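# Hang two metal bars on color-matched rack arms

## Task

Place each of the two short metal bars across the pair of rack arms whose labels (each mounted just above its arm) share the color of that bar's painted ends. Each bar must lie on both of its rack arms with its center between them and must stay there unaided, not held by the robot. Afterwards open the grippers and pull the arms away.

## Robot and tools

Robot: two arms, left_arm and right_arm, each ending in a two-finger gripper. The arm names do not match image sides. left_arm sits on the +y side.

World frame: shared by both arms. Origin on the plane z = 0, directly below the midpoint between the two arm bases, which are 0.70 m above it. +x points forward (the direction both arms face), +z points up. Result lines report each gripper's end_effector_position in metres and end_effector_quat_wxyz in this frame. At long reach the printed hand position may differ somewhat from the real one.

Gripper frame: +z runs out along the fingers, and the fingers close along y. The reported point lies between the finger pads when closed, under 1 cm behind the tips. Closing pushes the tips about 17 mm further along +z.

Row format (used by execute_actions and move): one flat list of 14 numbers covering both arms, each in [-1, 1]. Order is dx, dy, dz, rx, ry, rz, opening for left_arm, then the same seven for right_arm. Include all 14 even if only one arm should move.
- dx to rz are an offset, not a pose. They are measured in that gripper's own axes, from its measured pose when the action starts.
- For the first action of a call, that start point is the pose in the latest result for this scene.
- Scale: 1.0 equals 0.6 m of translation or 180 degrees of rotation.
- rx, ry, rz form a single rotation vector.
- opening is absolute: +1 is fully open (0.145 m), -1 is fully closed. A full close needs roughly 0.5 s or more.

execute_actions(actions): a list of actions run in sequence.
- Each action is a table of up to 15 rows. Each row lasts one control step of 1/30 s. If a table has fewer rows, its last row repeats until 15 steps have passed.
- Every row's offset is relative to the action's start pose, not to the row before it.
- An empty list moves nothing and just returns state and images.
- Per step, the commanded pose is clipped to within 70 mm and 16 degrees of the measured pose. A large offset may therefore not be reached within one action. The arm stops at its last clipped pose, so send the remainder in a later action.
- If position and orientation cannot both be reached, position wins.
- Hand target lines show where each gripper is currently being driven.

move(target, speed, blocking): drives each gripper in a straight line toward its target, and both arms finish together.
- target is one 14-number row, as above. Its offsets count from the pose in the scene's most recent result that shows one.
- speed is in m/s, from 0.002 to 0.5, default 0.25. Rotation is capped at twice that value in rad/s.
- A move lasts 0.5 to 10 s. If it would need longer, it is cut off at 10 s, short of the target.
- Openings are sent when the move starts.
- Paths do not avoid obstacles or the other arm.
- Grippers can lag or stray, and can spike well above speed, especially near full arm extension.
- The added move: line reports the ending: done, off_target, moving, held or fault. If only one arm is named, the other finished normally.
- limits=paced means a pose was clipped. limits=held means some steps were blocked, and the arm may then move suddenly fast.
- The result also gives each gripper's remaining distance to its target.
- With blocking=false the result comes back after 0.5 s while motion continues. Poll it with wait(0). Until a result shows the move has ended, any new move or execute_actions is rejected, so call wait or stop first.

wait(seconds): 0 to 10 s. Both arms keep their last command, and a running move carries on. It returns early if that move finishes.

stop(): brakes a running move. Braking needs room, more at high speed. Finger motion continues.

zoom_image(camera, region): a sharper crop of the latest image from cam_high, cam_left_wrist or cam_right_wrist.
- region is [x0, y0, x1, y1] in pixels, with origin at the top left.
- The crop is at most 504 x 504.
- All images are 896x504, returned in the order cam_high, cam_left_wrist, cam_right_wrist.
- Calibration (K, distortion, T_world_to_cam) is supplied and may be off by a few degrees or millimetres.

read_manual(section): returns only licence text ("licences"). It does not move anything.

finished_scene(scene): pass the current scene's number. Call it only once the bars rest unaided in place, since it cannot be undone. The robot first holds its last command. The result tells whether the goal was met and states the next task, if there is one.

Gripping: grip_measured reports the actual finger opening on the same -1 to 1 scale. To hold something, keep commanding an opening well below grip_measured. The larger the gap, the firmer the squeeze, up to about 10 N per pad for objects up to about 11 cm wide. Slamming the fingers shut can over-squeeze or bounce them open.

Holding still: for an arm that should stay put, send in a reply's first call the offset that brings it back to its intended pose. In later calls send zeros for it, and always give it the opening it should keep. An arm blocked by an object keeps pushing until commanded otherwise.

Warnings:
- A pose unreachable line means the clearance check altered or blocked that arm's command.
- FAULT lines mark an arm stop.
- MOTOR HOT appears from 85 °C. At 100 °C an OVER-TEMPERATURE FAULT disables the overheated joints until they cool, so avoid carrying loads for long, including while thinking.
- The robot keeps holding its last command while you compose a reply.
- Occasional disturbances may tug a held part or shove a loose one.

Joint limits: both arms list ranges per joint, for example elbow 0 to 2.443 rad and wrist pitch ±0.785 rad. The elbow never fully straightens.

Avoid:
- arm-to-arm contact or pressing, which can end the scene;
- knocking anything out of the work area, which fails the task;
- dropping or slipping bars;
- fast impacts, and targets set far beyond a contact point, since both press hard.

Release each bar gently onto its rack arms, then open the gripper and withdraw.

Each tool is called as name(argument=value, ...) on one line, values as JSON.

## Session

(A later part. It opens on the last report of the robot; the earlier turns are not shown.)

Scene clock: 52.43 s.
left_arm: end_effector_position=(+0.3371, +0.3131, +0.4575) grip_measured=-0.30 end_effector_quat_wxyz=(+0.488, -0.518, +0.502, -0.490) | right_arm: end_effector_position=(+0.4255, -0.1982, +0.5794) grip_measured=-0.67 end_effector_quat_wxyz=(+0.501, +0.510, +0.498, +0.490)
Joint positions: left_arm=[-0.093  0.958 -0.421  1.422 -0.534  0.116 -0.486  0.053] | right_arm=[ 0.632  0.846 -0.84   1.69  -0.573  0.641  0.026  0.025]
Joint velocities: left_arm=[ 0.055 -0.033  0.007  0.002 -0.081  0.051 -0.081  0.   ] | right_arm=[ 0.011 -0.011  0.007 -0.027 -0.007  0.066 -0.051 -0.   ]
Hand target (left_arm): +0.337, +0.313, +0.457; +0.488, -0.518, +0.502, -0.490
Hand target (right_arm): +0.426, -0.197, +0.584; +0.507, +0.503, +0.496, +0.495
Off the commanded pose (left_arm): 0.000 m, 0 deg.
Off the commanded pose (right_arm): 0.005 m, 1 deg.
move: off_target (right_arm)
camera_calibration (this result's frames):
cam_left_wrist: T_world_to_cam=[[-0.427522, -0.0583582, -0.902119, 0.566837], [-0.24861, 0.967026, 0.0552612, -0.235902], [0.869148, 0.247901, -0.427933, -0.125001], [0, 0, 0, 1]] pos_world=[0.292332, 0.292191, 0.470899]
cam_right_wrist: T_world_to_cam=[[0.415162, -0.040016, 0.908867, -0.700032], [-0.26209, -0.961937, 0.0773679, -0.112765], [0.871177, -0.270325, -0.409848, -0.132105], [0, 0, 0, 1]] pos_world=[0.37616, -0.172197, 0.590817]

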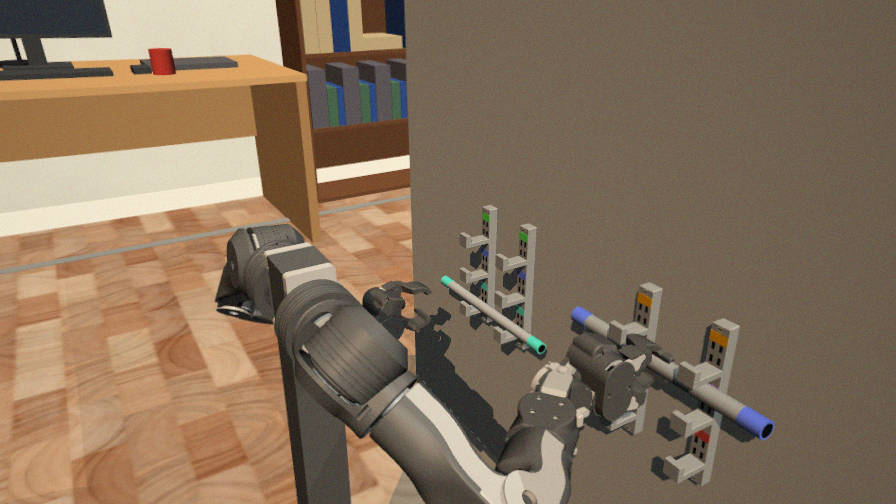

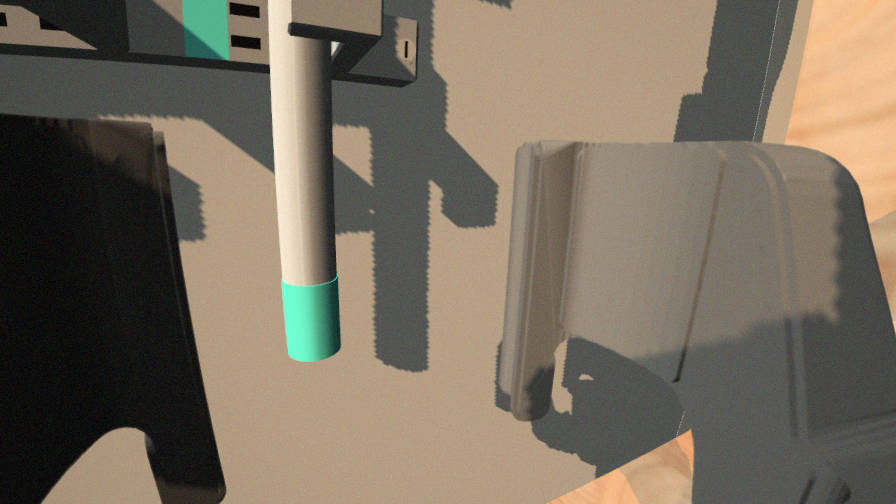

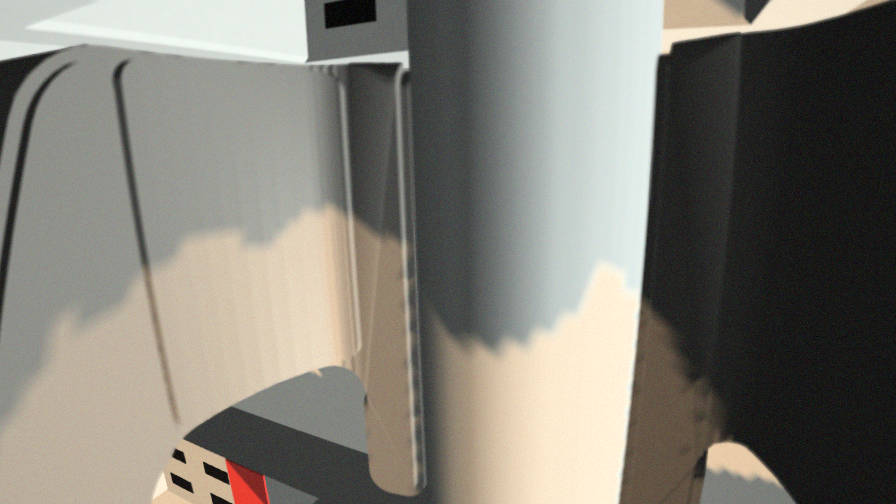

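move(target=[0,0,0,0,0,0,-0.3,0.008,-0.05,0.006,0,0,0,-0.95], speed=0.04)

execute_actions(actions=[[[0,0,0,0,0,0,-0.3,0,0,0,0,0,0,-0.75]],[[0,0,0,0,0,0,-0.3,0,0,0,0,0,0,-0.6]],[[0,0,0,0,0,0,-0.3,0,0,0,0,0,0,-0.25]]])

move(target=[0,0,0,0,0,0,-0.3,0,0,-0.09,0,0,0,-0.25], speed=0.1)

Scene clock: 54.47 s.
left_arm: end_effector_position=(+0.3371, +0.3131, +0.4575) grip_measured=-0.30 end_effector_quat_wxyz=(+0.488, -0.518, +0.502, -0.490) | right_arm: end_effector_position=(+0.4287, -0.1950, +0.5482) grip_measured=-0.67 end_effector_quat_wxyz=(+0.499, +0.516, +0.498, +0.487)
Joint positions: left_arm=[-0.093  0.958 -0.421  1.422 -0.534  0.116 -0.486  0.053] | right_arm=[ 0.574  0.774 -0.841  1.594 -0.597  0.609 -0.051  0.025]
Joint velocities: left_arm=[-0.055 -0.011 -0.007 -0.007 -0.022 -0.051 -0.022 -0.   ] | right_arm=[ 0.033 -0.011 -0.007 -0.002  0.051 -0.051 -0.007  0.   ]
Hand target (left_arm): +0.337, +0.313, +0.457; +0.488, -0.518, +0.502, -0.490
Hand target (right_arm): +0.429, -0.194, +0.550; +0.502, +0.510, +0.498, +0.490
Off the commanded pose (left_arm): 0.000 m, 0 deg.
Off the commanded pose (right_arm): 0.002 m, 1 deg.
move: done
camera_calibration (this result's frames):
cam_left_wrist: T_world_to_cam=[[-0.427522, -0.0583582, -0.902119, 0.566837], [-0.24861, 0.967026, 0.0552612, -0.235902], [0.869148, 0.247901, -0.427933, -0.125001], [0, 0, 0, 1]] pos_world=[0.292332, 0.292191, 0.470899]
cam_right_wrist: T_world_to_cam=[[0.425375, -0.0474682, 0.903772, -0.675912], [-0.267209, -0.960691, 0.0753087, -0.102853], [0.864671, -0.273531, -0.421338, -0.138367], [0, 0, 0, 1]] pos_world=[0.379675, -0.168742, 0.560316]

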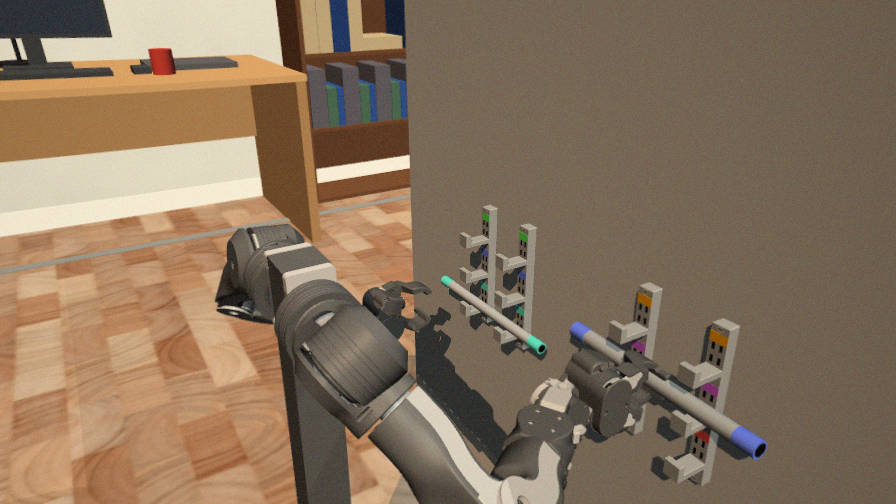

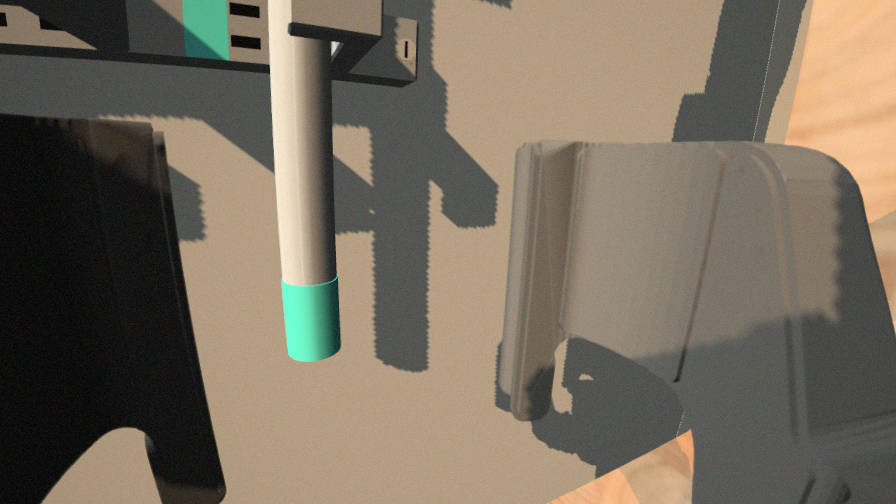

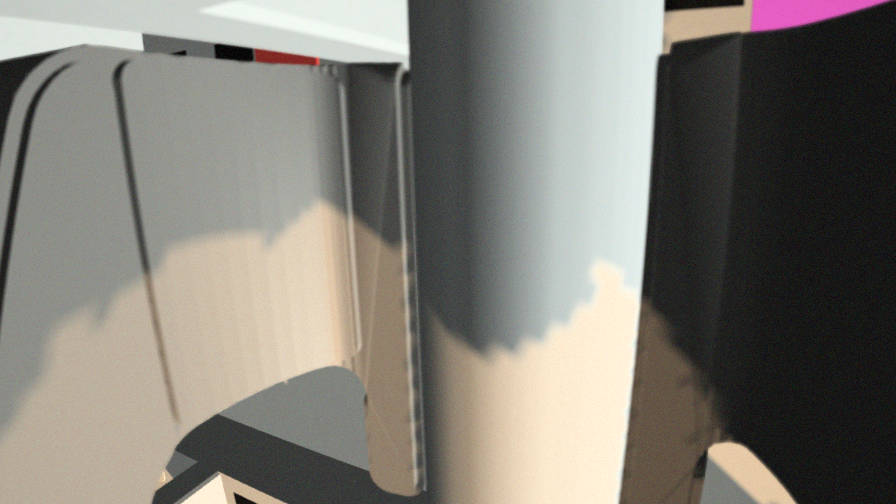

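Scene clock: 55.97 s.
left_arm: end_effector_position=(+0.3371, +0.3131, +0.4575) grip_measured=-0.30 end_effector_quat_wxyz=(+0.488, -0.518, +0.502, -0.490) | right_arm: end_effector_position=(+0.4287, -0.1950, +0.5479) grip_measured=-0.25 end_effector_quat_wxyz=(+0.498, +0.517, +0.498, +0.487)
Joint positions: left_arm=[-0.093  0.958 -0.421  1.422 -0.534  0.116 -0.486  0.053] | right_arm=[ 0.574  0.774 -0.841  1.594 -0.595  0.609 -0.051  0.057]
Joint velocities: left_arm=[-0.011  0.011 -0.002 -0.002 -0.11   0.007 -0.066 -0.   ] | right_arm=[ 0.099 -0.055 -0.007  0.012  0.022 -0.022  0.007  0.   ]
Hand target (left_arm): +0.337, +0.313, +0.457; +0.488, -0.518, +0.502, -0.490
Hand target (right_arm): +0.429, -0.195, +0.548; +0.498, +0.517, +0.498, +0.487
Off the commanded pose (left_arm): 0.000 m, 0 deg.
Off the commanded pose (right_arm): 0.000 m, 0 deg.
camera_calibration (this result's frames):
cam_left_wrist: T_world_to_cam=[[-0.427522, -0.0583582, -0.902119, 0.566837], [-0.24861, 0.967026, 0.0552612, -0.235902], [0.869148, 0.247901, -0.427933, -0.125001], [0, 0, 0, 1]] pos_world=[0.292332, 0.292191, 0.470899]
cam_right_wrist: T_world_to_cam=[[0.426691, -0.0495492, 0.903039, -0.676249], [-0.267257, -0.960813, 0.0735612, -0.101897], [0.864007, -0.272732, -0.423212, -0.137004], [0, 0, 0, 1]] pos_world=[0.379689, -0.168777, 0.560193]

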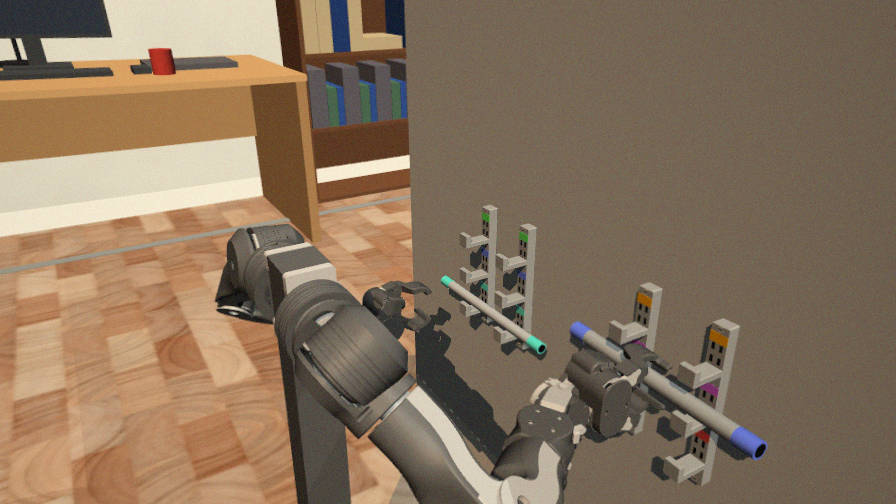

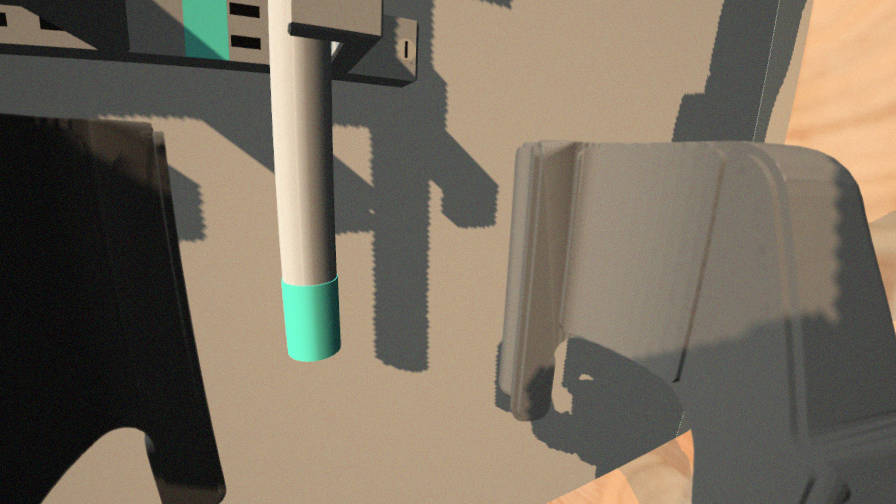

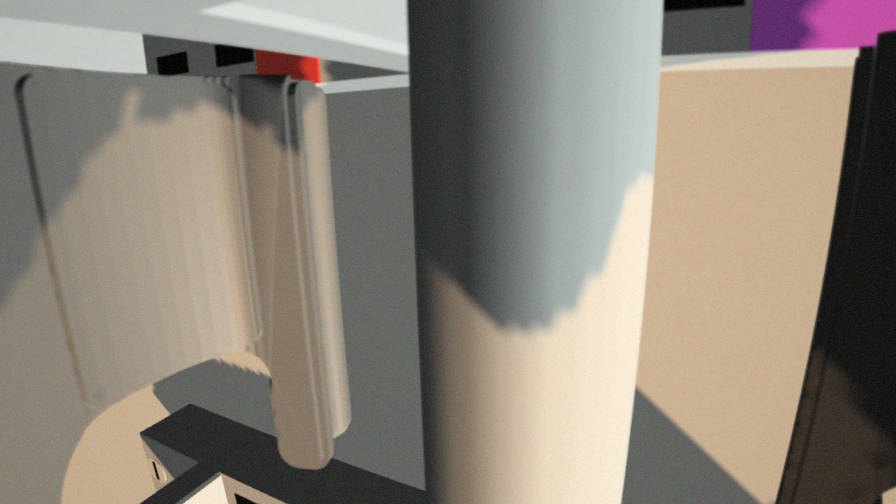

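Scene clock: 56.83 s.
left_arm: end_effector_position=(+0.3371, +0.3131, +0.4575) grip_measured=-0.30 end_effector_quat_wxyz=(+0.488, -0.518, +0.502, -0.490) | right_arm: end_effector_position=(+0.3743, -0.1923, +0.5472) grip_measured=-0.25 end_effector_quat_wxyz=(+0.494, +0.518, +0.503, +0.485)
Joint positions: left_arm=[-0.093  0.958 -0.421  1.422 -0.534  0.116 -0.486  0.053] | right_arm=[ 0.37   0.915 -0.79   1.877 -0.59   0.732 -0.08   0.057]
Joint velocities: left_arm=[ 0.055  0.033 -0.002 -0.007 -0.022 -0.007 -0.022 -0.   ] | right_arm=[-0.011  0.033 -0.002  0.027  0.022  0.037  0.037  0.   ]
Hand target (left_arm): +0.337, +0.313, +0.457; +0.488, -0.518, +0.502, -0.490
Hand target (right_arm): +0.375, -0.193, +0.550; +0.498, +0.516, +0.499, +0.487
Off the commanded pose (left_arm): 0.000 m, 0 deg.
Off the commanded pose (right_arm): 0.003 m, 1 deg.
move: done
camera_calibration (this result's frames):
cam_left_wrist: T_world_to_cam=[[-0.427522, -0.0583582, -0.902119, 0.566837], [-0.24861, 0.967026, 0.0552612, -0.235902], [0.869148, 0.247901, -0.427933, -0.125001], [0, 0, 0, 1]] pos_world=[0.292332, 0.292191, 0.470899]
cam_right_wrist: T_world_to_cam=[[0.438397, -0.045314, 0.897638, -0.652892], [-0.260491, -0.962268, 0.0786445, -0.119412], [0.860205, -0.268304, -0.433659, -0.0815981], [0, 0, 0, 1]] pos_world=[0.325312, -0.166384, 0.560067]

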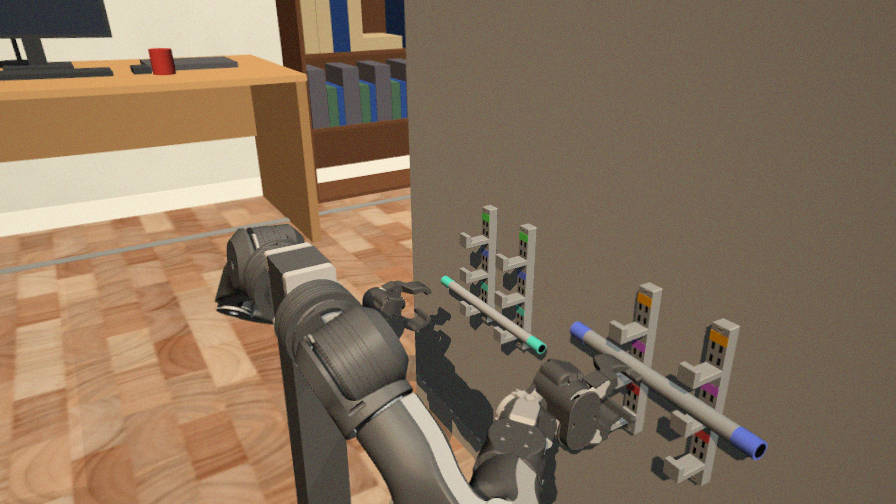

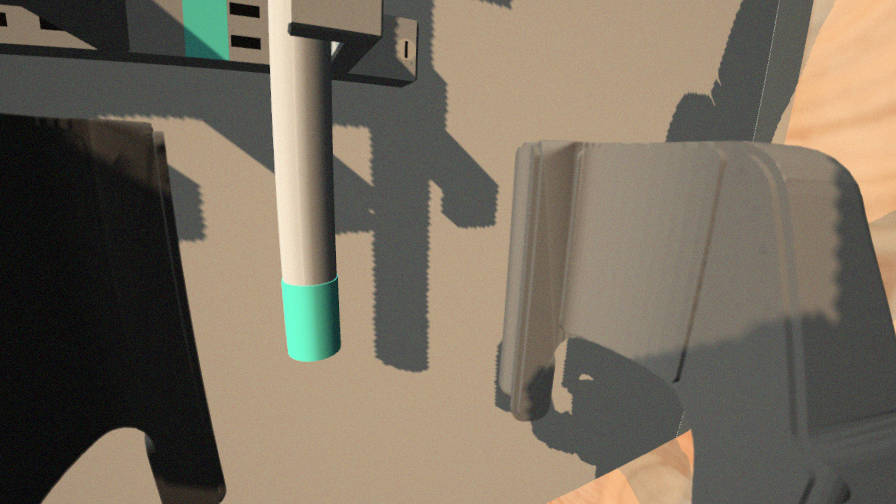

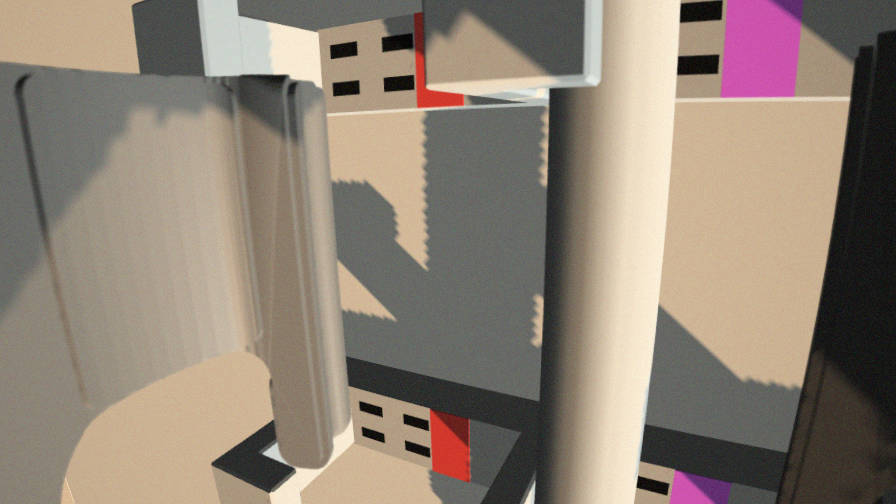

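move(target=[0,0,0,0,0,0,-0.3,-0.071,0.003,0,-0.01,0,0,-0.25], speed=0.1)

move(target=[0,0,0,0,0,0,-0.3,0,0,0.045,0,0,0,-0.25], speed=0.06)

Scene clock: 58.10 s.
left_arm: end_effector_position=(+0.3371, +0.3131, +0.4575) grip_measured=-0.30 end_effector_quat_wxyz=(+0.488, -0.518, +0.502, -0.490) | right_arm: end_effector_position=(+0.3738, -0.2347, +0.5480) grip_measured=-0.25 end_effector_quat_wxyz=(+0.502, +0.511, +0.498, +0.490)
Joint positions: left_arm=[-0.093  0.958 -0.421  1.422 -0.534  0.116 -0.486  0.053] | right_arm=[ 0.259  1.021 -0.657  1.818 -0.498  0.569 -0.184  0.057]
Joint velocities: left_arm=[ 0.033 -0.033  0.017  0.002 -0.037  0.022 -0.051  0.   ] | right_arm=[-0.033  0.033  0.022 -0.007 -0.007 -0.095  0.037  0.   ]
Hand target (left_arm): +0.337, +0.313, +0.457; +0.488, -0.518, +0.502, -0.490
Hand target (right_arm): +0.374, -0.234, +0.550; +0.502, +0.509, +0.495, +0.493
Off the commanded pose (left_arm): 0.000 m, 0 deg.
Off the commanded pose (right_arm): 0.001 m, 0 deg.
move: done
camera_calibration (this result's frames):
cam_left_wrist: T_world_to_cam=[[-0.427522, -0.0583582, -0.902119, 0.566837], [-0.24861, 0.967026, 0.0552612, -0.235902], [0.869148, 0.247901, -0.427933, -0.125001], [0, 0, 0, 1]] pos_world=[0.292332, 0.292191, 0.470899]
cam_right_wrist: T_world_to_cam=[[0.415419, -0.0413413, 0.90869, -0.651852], [-0.263987, -0.961452, 0.0769432, -0.157942], [0.870482, -0.271846, -0.410319, -0.109676], [0, 0, 0, 1]] pos_world=[0.324568, -0.208617, 0.559482]

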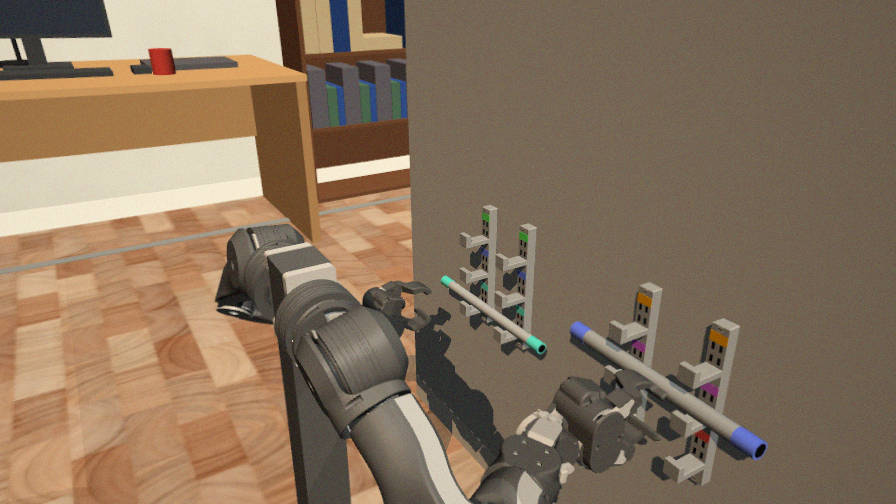

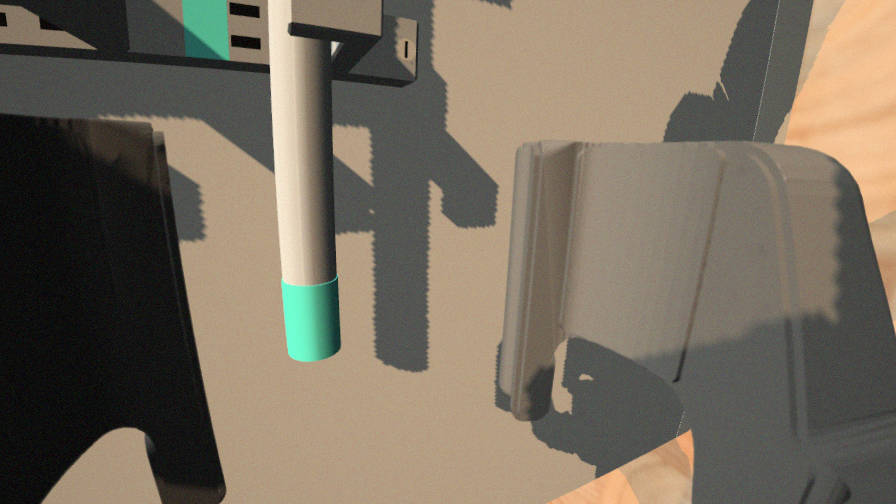

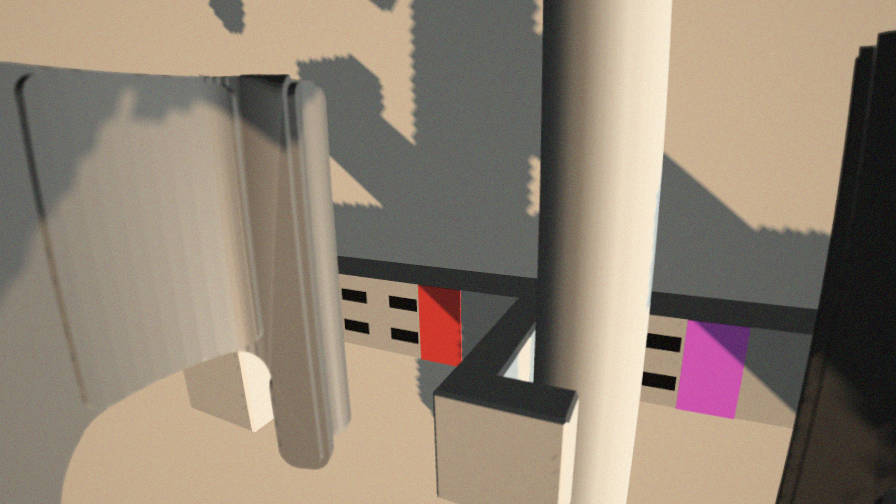

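Scene clock: 58.80 s.
left_arm: end_effector_position=(+0.3371, +0.3131, +0.4575) grip_measured=-0.30 end_effector_quat_wxyz=(+0.488, -0.518, +0.502, -0.490) | right_arm: end_effector_position=(+0.4006, -0.2364, +0.5482) grip_measured=-0.25 end_effector_quat_wxyz=(+0.503, +0.511, +0.494, +0.491)
Joint positions: left_arm=[-0.093  0.958 -0.421  1.422 -0.534  0.116 -0.486  0.053] | right_arm=[ 0.389  0.945 -0.705  1.687 -0.52   0.519 -0.144  0.057]
Joint velocities: left_arm=[-0.033  0.011 -0.002 -0.017  0.022 -0.007  0.007  0.   ] | right_arm=[ 0.033  0.055 -0.012  0.007 -0.007 -0.022 -0.022  0.   ]
Hand target (left_arm): +0.337, +0.313, +0.457; +0.488, -0.518, +0.502, -0.490
Hand target (right_arm): +0.401, -0.235, +0.547; +0.502, +0.511, +0.497, +0.490
Off the commanded pose (left_arm): 0.000 m, 0 deg.
Off the commanded pose (right_arm): 0.001 m, 0 deg.
move: done
camera_calibration (this result's frames):
cam_left_wrist: T_world_to_cam=[[-0.427522, -0.0583582, -0.902119, 0.566837], [-0.24861, 0.967026, 0.0552612, -0.235902], [0.869148, 0.247901, -0.427933, -0.125001], [0, 0, 0, 1]] pos_world=[0.292332, 0.292191, 0.470899]
cam_right_wrist: T_world_to_cam=[[0.410337, -0.0464104, 0.910752, -0.663469], [-0.269455, -0.960282, 0.0724678, -0.147587], [0.871216, -0.275143, -0.406545, -0.136445], [0, 0, 0, 1]] pos_world=[0.351351, -0.210059, 0.55948]

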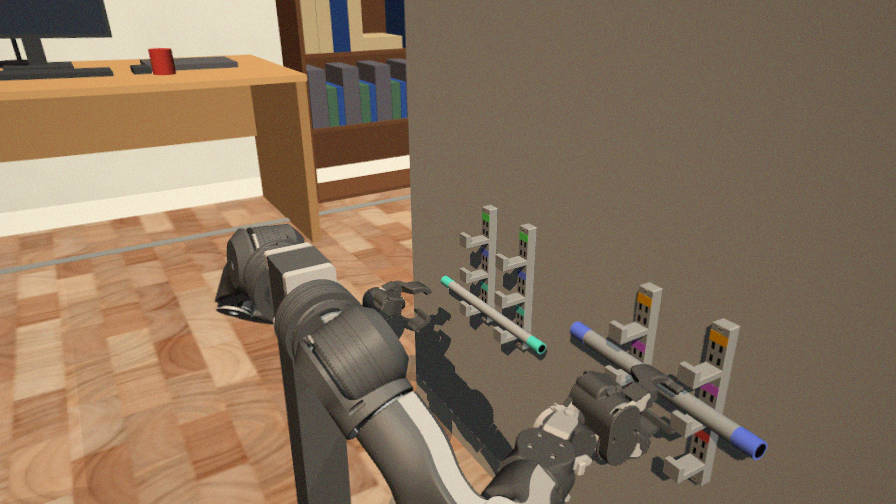

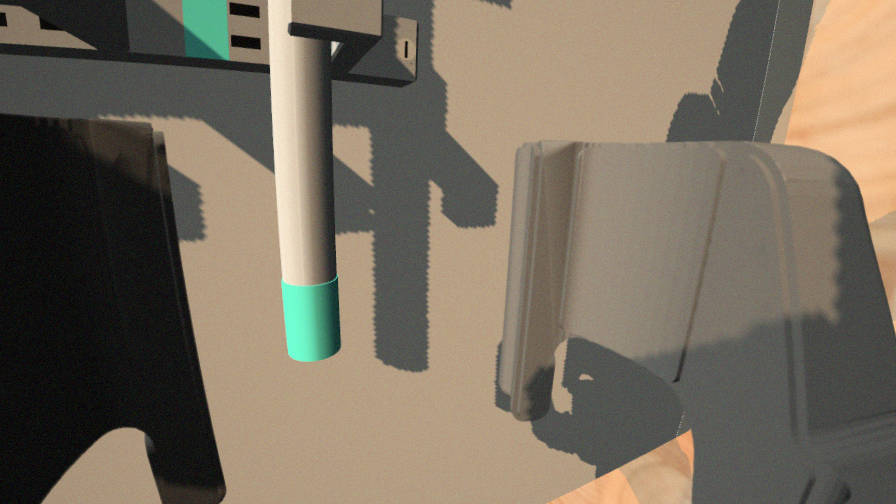

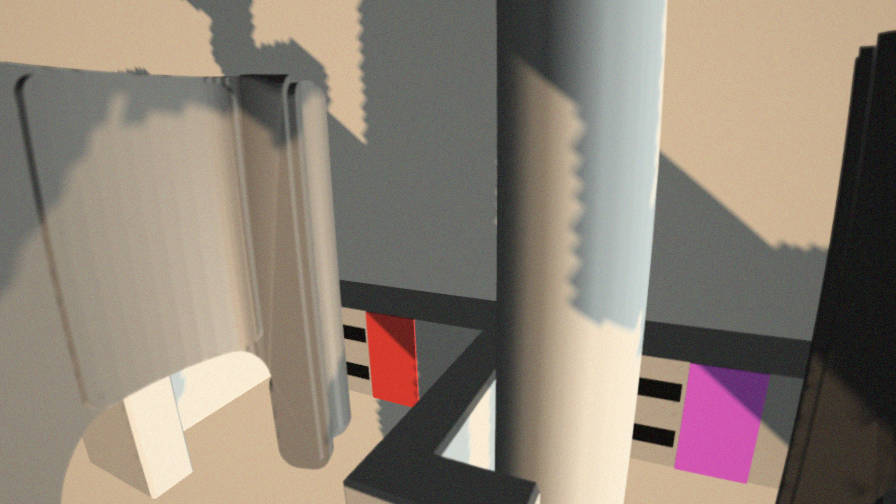

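move(target=[0,0,0,0,0,0,-0.3,0.017,0,0.012,0,0,0,-0.25], speed=0.05)

move(target=[0,0,0,0,0,0,-0.3,0,0,0.036,0,0,0,-0.25], speed=0.05)

execute_actions(actions=[[[0,0,0,0,0,0,-0.3,0,0,0,0,0,0,-0.45]],[[0,0,0,0,0,0,-0.3,0,0,0,0,0,0,-0.6]],[[0,0,0,0,0,0,-0.3,0,0,0,0,0,0,-0.75]],[[0,0,0,0,0,0,-0.3,0,0,0,0,0,0,-0.95]]])

Scene clock: 60.23 s.
left_arm: end_effector_position=(+0.3371, +0.3131, +0.4575) grip_measured=-0.30 end_effector_quat_wxyz=(+0.488, -0.518, +0.502, -0.490) | right_arm: end_effector_position=(+0.4076, -0.2263, +0.5487) grip_measured=-0.25 end_effector_quat_wxyz=(+0.503, +0.511, +0.493, +0.493)
Joint positions: left_arm=[-0.093  0.958 -0.421  1.422 -0.534  0.116 -0.486  0.053] | right_arm=[ 0.428  0.897 -0.726  1.665 -0.55   0.534 -0.122  0.057]
Joint velocities: left_arm=[-0.011  0.099 -0.017 -0.007 -0.051 -0.022 -0.022  0.   ] | right_arm=[-0.099 -0.011  0.007 -0.002 -0.081  0.022 -0.022 -0.   ]
Hand target (left_arm): +0.337, +0.313, +0.457; +0.488, -0.518, +0.502, -0.490
Hand target (right_arm): +0.408, -0.227, +0.548; +0.503, +0.512, +0.494, +0.491
Off the commanded pose (left_arm): 0.000 m, 0 deg.
Off the commanded pose (right_arm): 0.001 m, 0 deg.
move: done
camera_calibration (this result's frames):
cam_left_wrist: T_world_to_cam=[[-0.427522, -0.0583582, -0.902119, 0.566837], [-0.24861, 0.967026, 0.0552612, -0.235902], [0.869148, 0.247901, -0.427933, -0.125001], [0, 0, 0, 1]] pos_world=[0.292332, 0.292191, 0.470899]
cam_right_wrist: T_world_to_cam=[[0.406532, -0.0482756, 0.91236, -0.666136], [-0.267362, -0.961174, 0.0682732, -0.1348], [0.873642, -0.271686, -0.403655, -0.141348], [0, 0, 0, 1]] pos_world=[0.358252, -0.200126, 0.559904]

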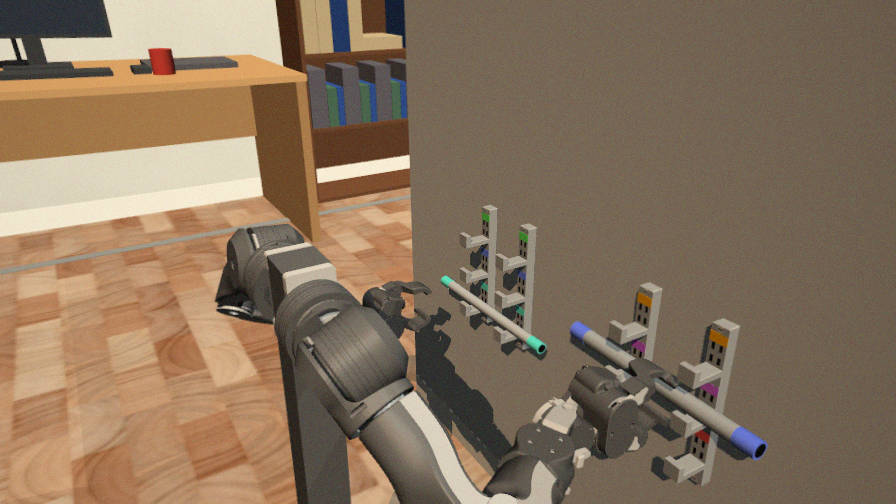

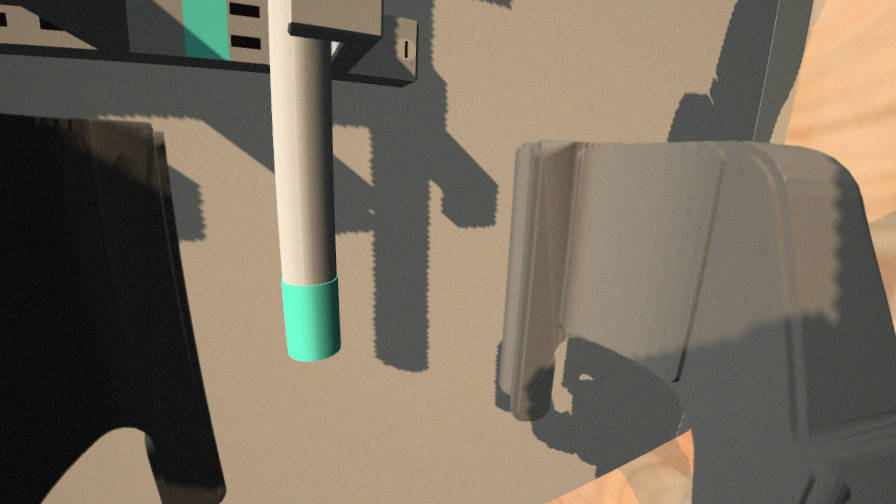

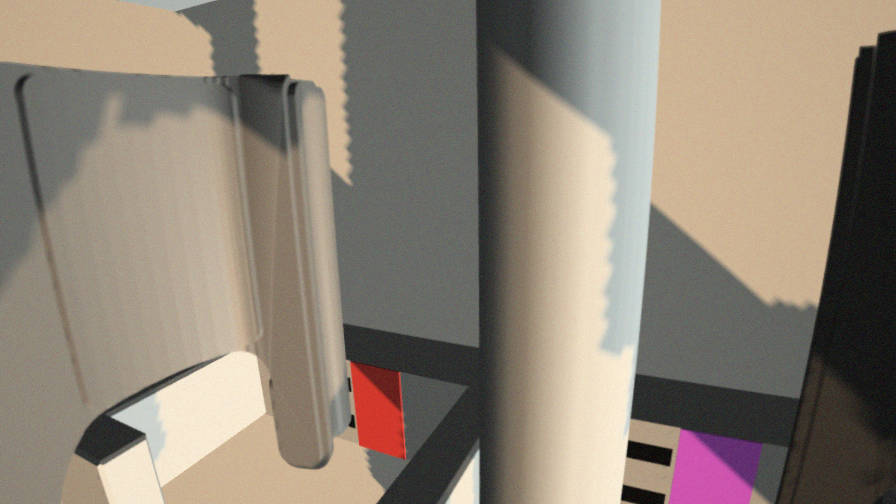

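Scene clock: 60.93 s.
left_arm: end_effector_position=(+0.3371, +0.3131, +0.4575) grip_measured=-0.30 end_effector_quat_wxyz=(+0.488, -0.518, +0.502, -0.490) | right_arm: end_effector_position=(+0.4289, -0.2280, +0.5491) grip_measured=-0.25 end_effector_quat_wxyz=(+0.505, +0.511, +0.490, +0.494)
Joint positions: left_arm=[-0.093  0.958 -0.421  1.422 -0.534  0.116 -0.486  0.053] | right_arm=[ 0.516  0.835 -0.751  1.548 -0.562  0.488 -0.109  0.057]
Joint velocities: left_arm=[ 0.011 -0.033 -0.002  0.007  0.066 -0.066 -0.022  0.   ] | right_arm=[ 0.011 -0.055 -0.007 -0.007 -0.037 -0.051  0.007  0.   ]
Hand target (left_arm): +0.337, +0.313, +0.457; +0.488, -0.518, +0.502, -0.490
Hand target (right_arm): +0.429, -0.227, +0.548; +0.503, +0.511, +0.492, +0.494
Off the commanded pose (left_arm): 0.000 m, 0 deg.
Off the commanded pose (right_arm): 0.001 m, 0 deg.
move: done
camera_calibration (this result's frames):
cam_left_wrist: T_world_to_cam=[[-0.427522, -0.0583582, -0.902119, 0.566837], [-0.24861, 0.967026, 0.0552612, -0.235902], [0.869148, 0.247901, -0.427933, -0.125001], [0, 0, 0, 1]] pos_world=[0.292332, 0.292191, 0.470899]
cam_right_wrist: T_world_to_cam=[[0.40165, -0.0532734, 0.914242, -0.675304], [-0.272755, -0.95996, 0.063891, -0.125843], [0.874232, -0.275026, -0.400099, -0.163237], [0, 0, 0, 1]] pos_world=[0.379618, -0.201675, 0.560121]

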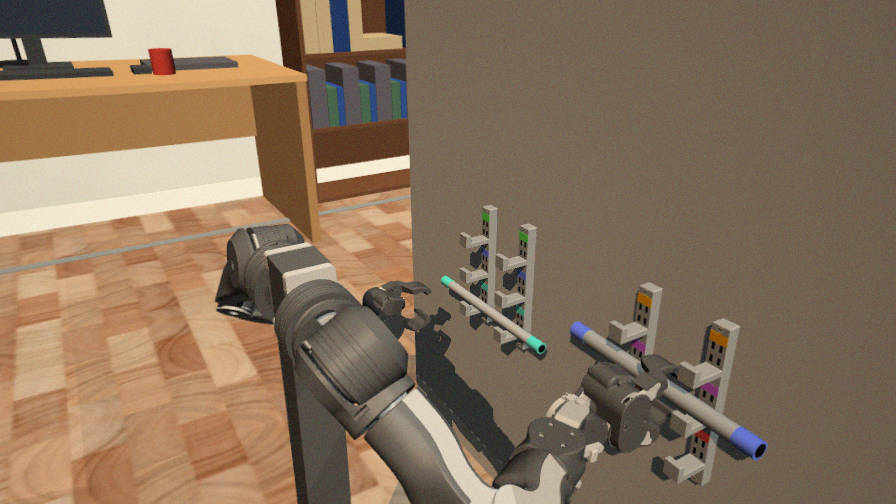

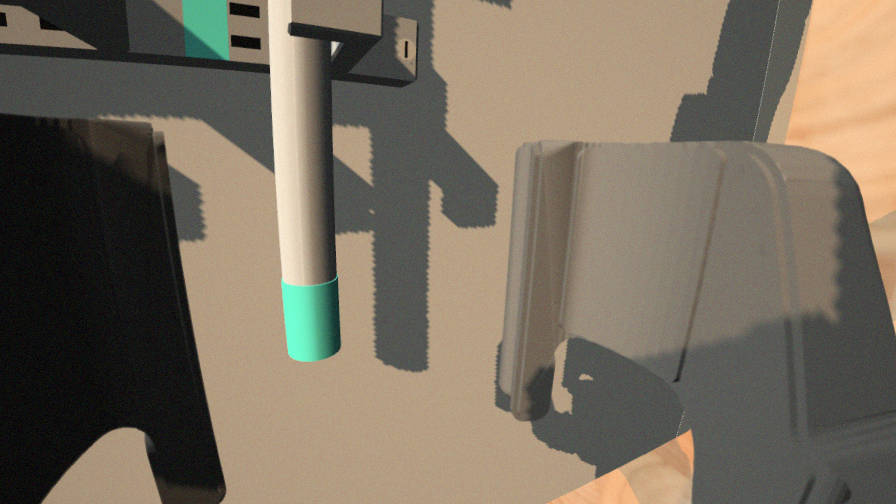

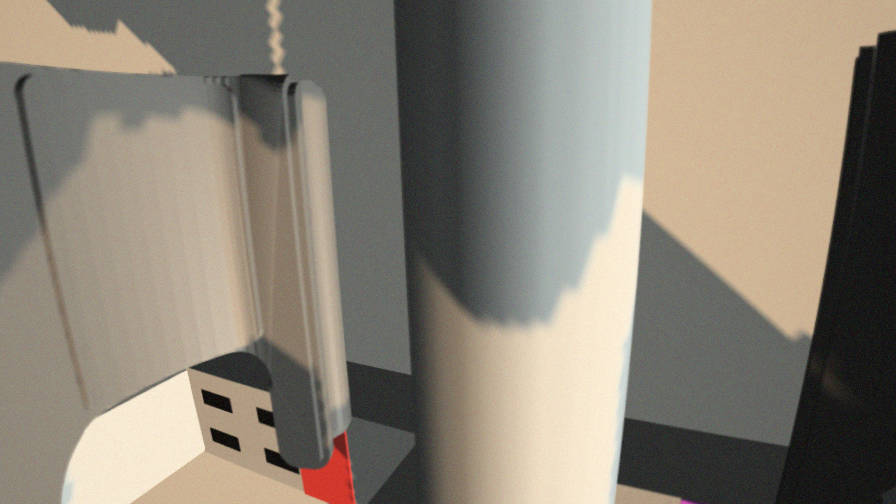

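Scene clock: 62.93 s.
left_arm: end_effector_position=(+0.3371, +0.3131, +0.4575) grip_measured=-0.30 end_effector_quat_wxyz=(+0.488, -0.518, +0.502, -0.490) | right_arm: end_effector_position=(+0.4287, -0.2280, +0.5484) grip_measured=-0.67 end_effector_quat_wxyz=(+0.504, +0.512, +0.490, +0.493)
Joint positions: left_arm=[-0.093  0.958 -0.421  1.422 -0.534  0.116 -0.486  0.053] | right_arm=[ 0.515  0.835 -0.751  1.548 -0.561  0.488 -0.107  0.025]
Joint velocities: left_arm=[-0.077 -0.011  0.007 -0.002 -0.051  0.022  0.007 -0.   ] | right_arm=[-0.077  0.033 -0.017 -0.012 -0.051  0.037  0.007 -0.   ]
Hand target (left_arm): +0.337, +0.313, +0.457; +0.488, -0.518, +0.502, -0.490
Hand target (right_arm): +0.429, -0.228, +0.548; +0.504, +0.512, +0.490, +0.493
Off the commanded pose (left_arm): 0.000 m, 0 deg.
Off the commanded pose (right_arm): 0.000 m, 0 deg.
camera_calibration (this result's frames):
cam_left_wrist: T_world_to_cam=[[-0.427522, -0.0583582, -0.902119, 0.566837], [-0.24861, 0.967026, 0.0552612, -0.235902], [0.869148, 0.247901, -0.427933, -0.125001], [0, 0, 0, 1]] pos_world=[0.292332, 0.292191, 0.470899]
cam_right_wrist: T_world_to_cam=[[0.40459, -0.0536569, 0.912923, -0.675214], [-0.272559, -0.959984, 0.0643699, -0.126182], [0.872937, -0.274868, -0.403025, -0.161233], [0, 0, 0, 1]] pos_world=[0.379539, -0.20168, 0.559559]

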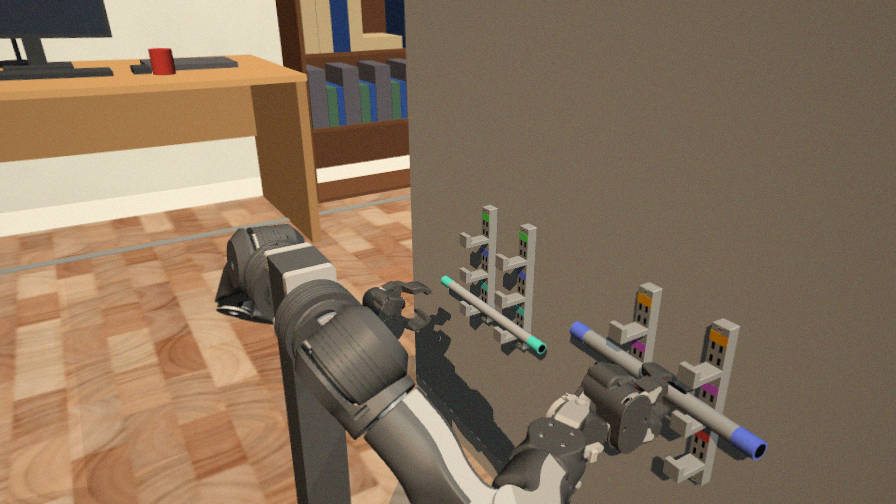

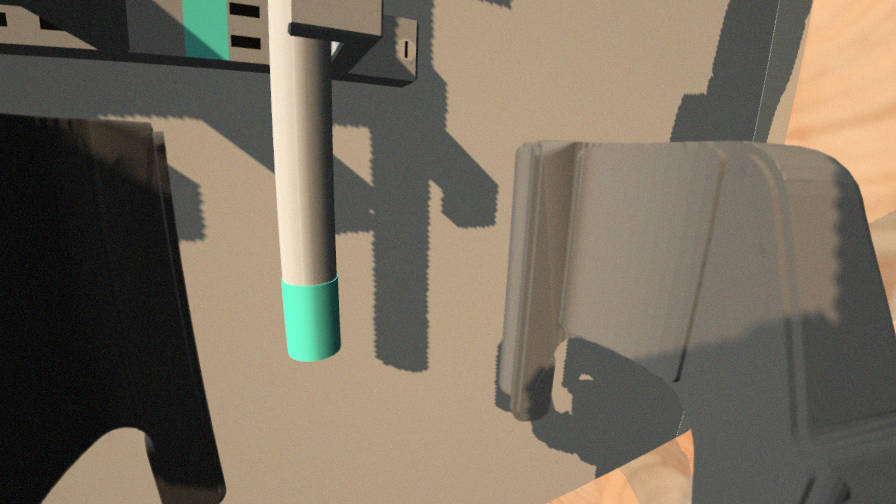

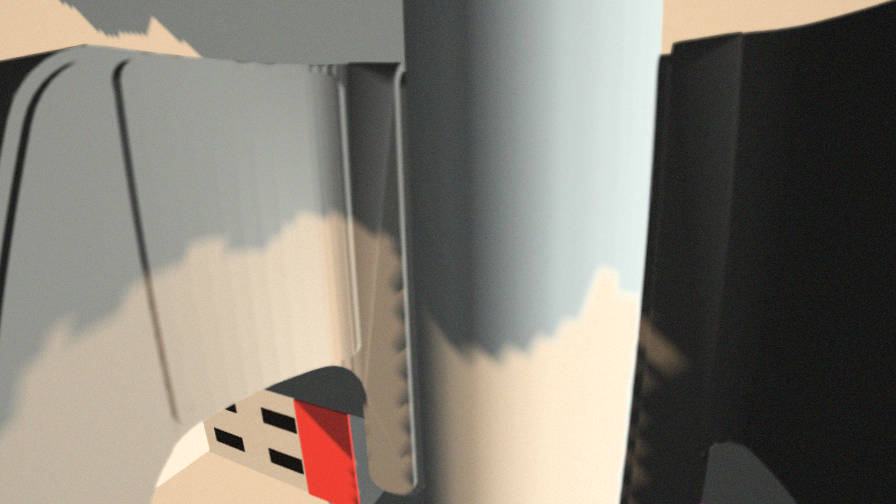

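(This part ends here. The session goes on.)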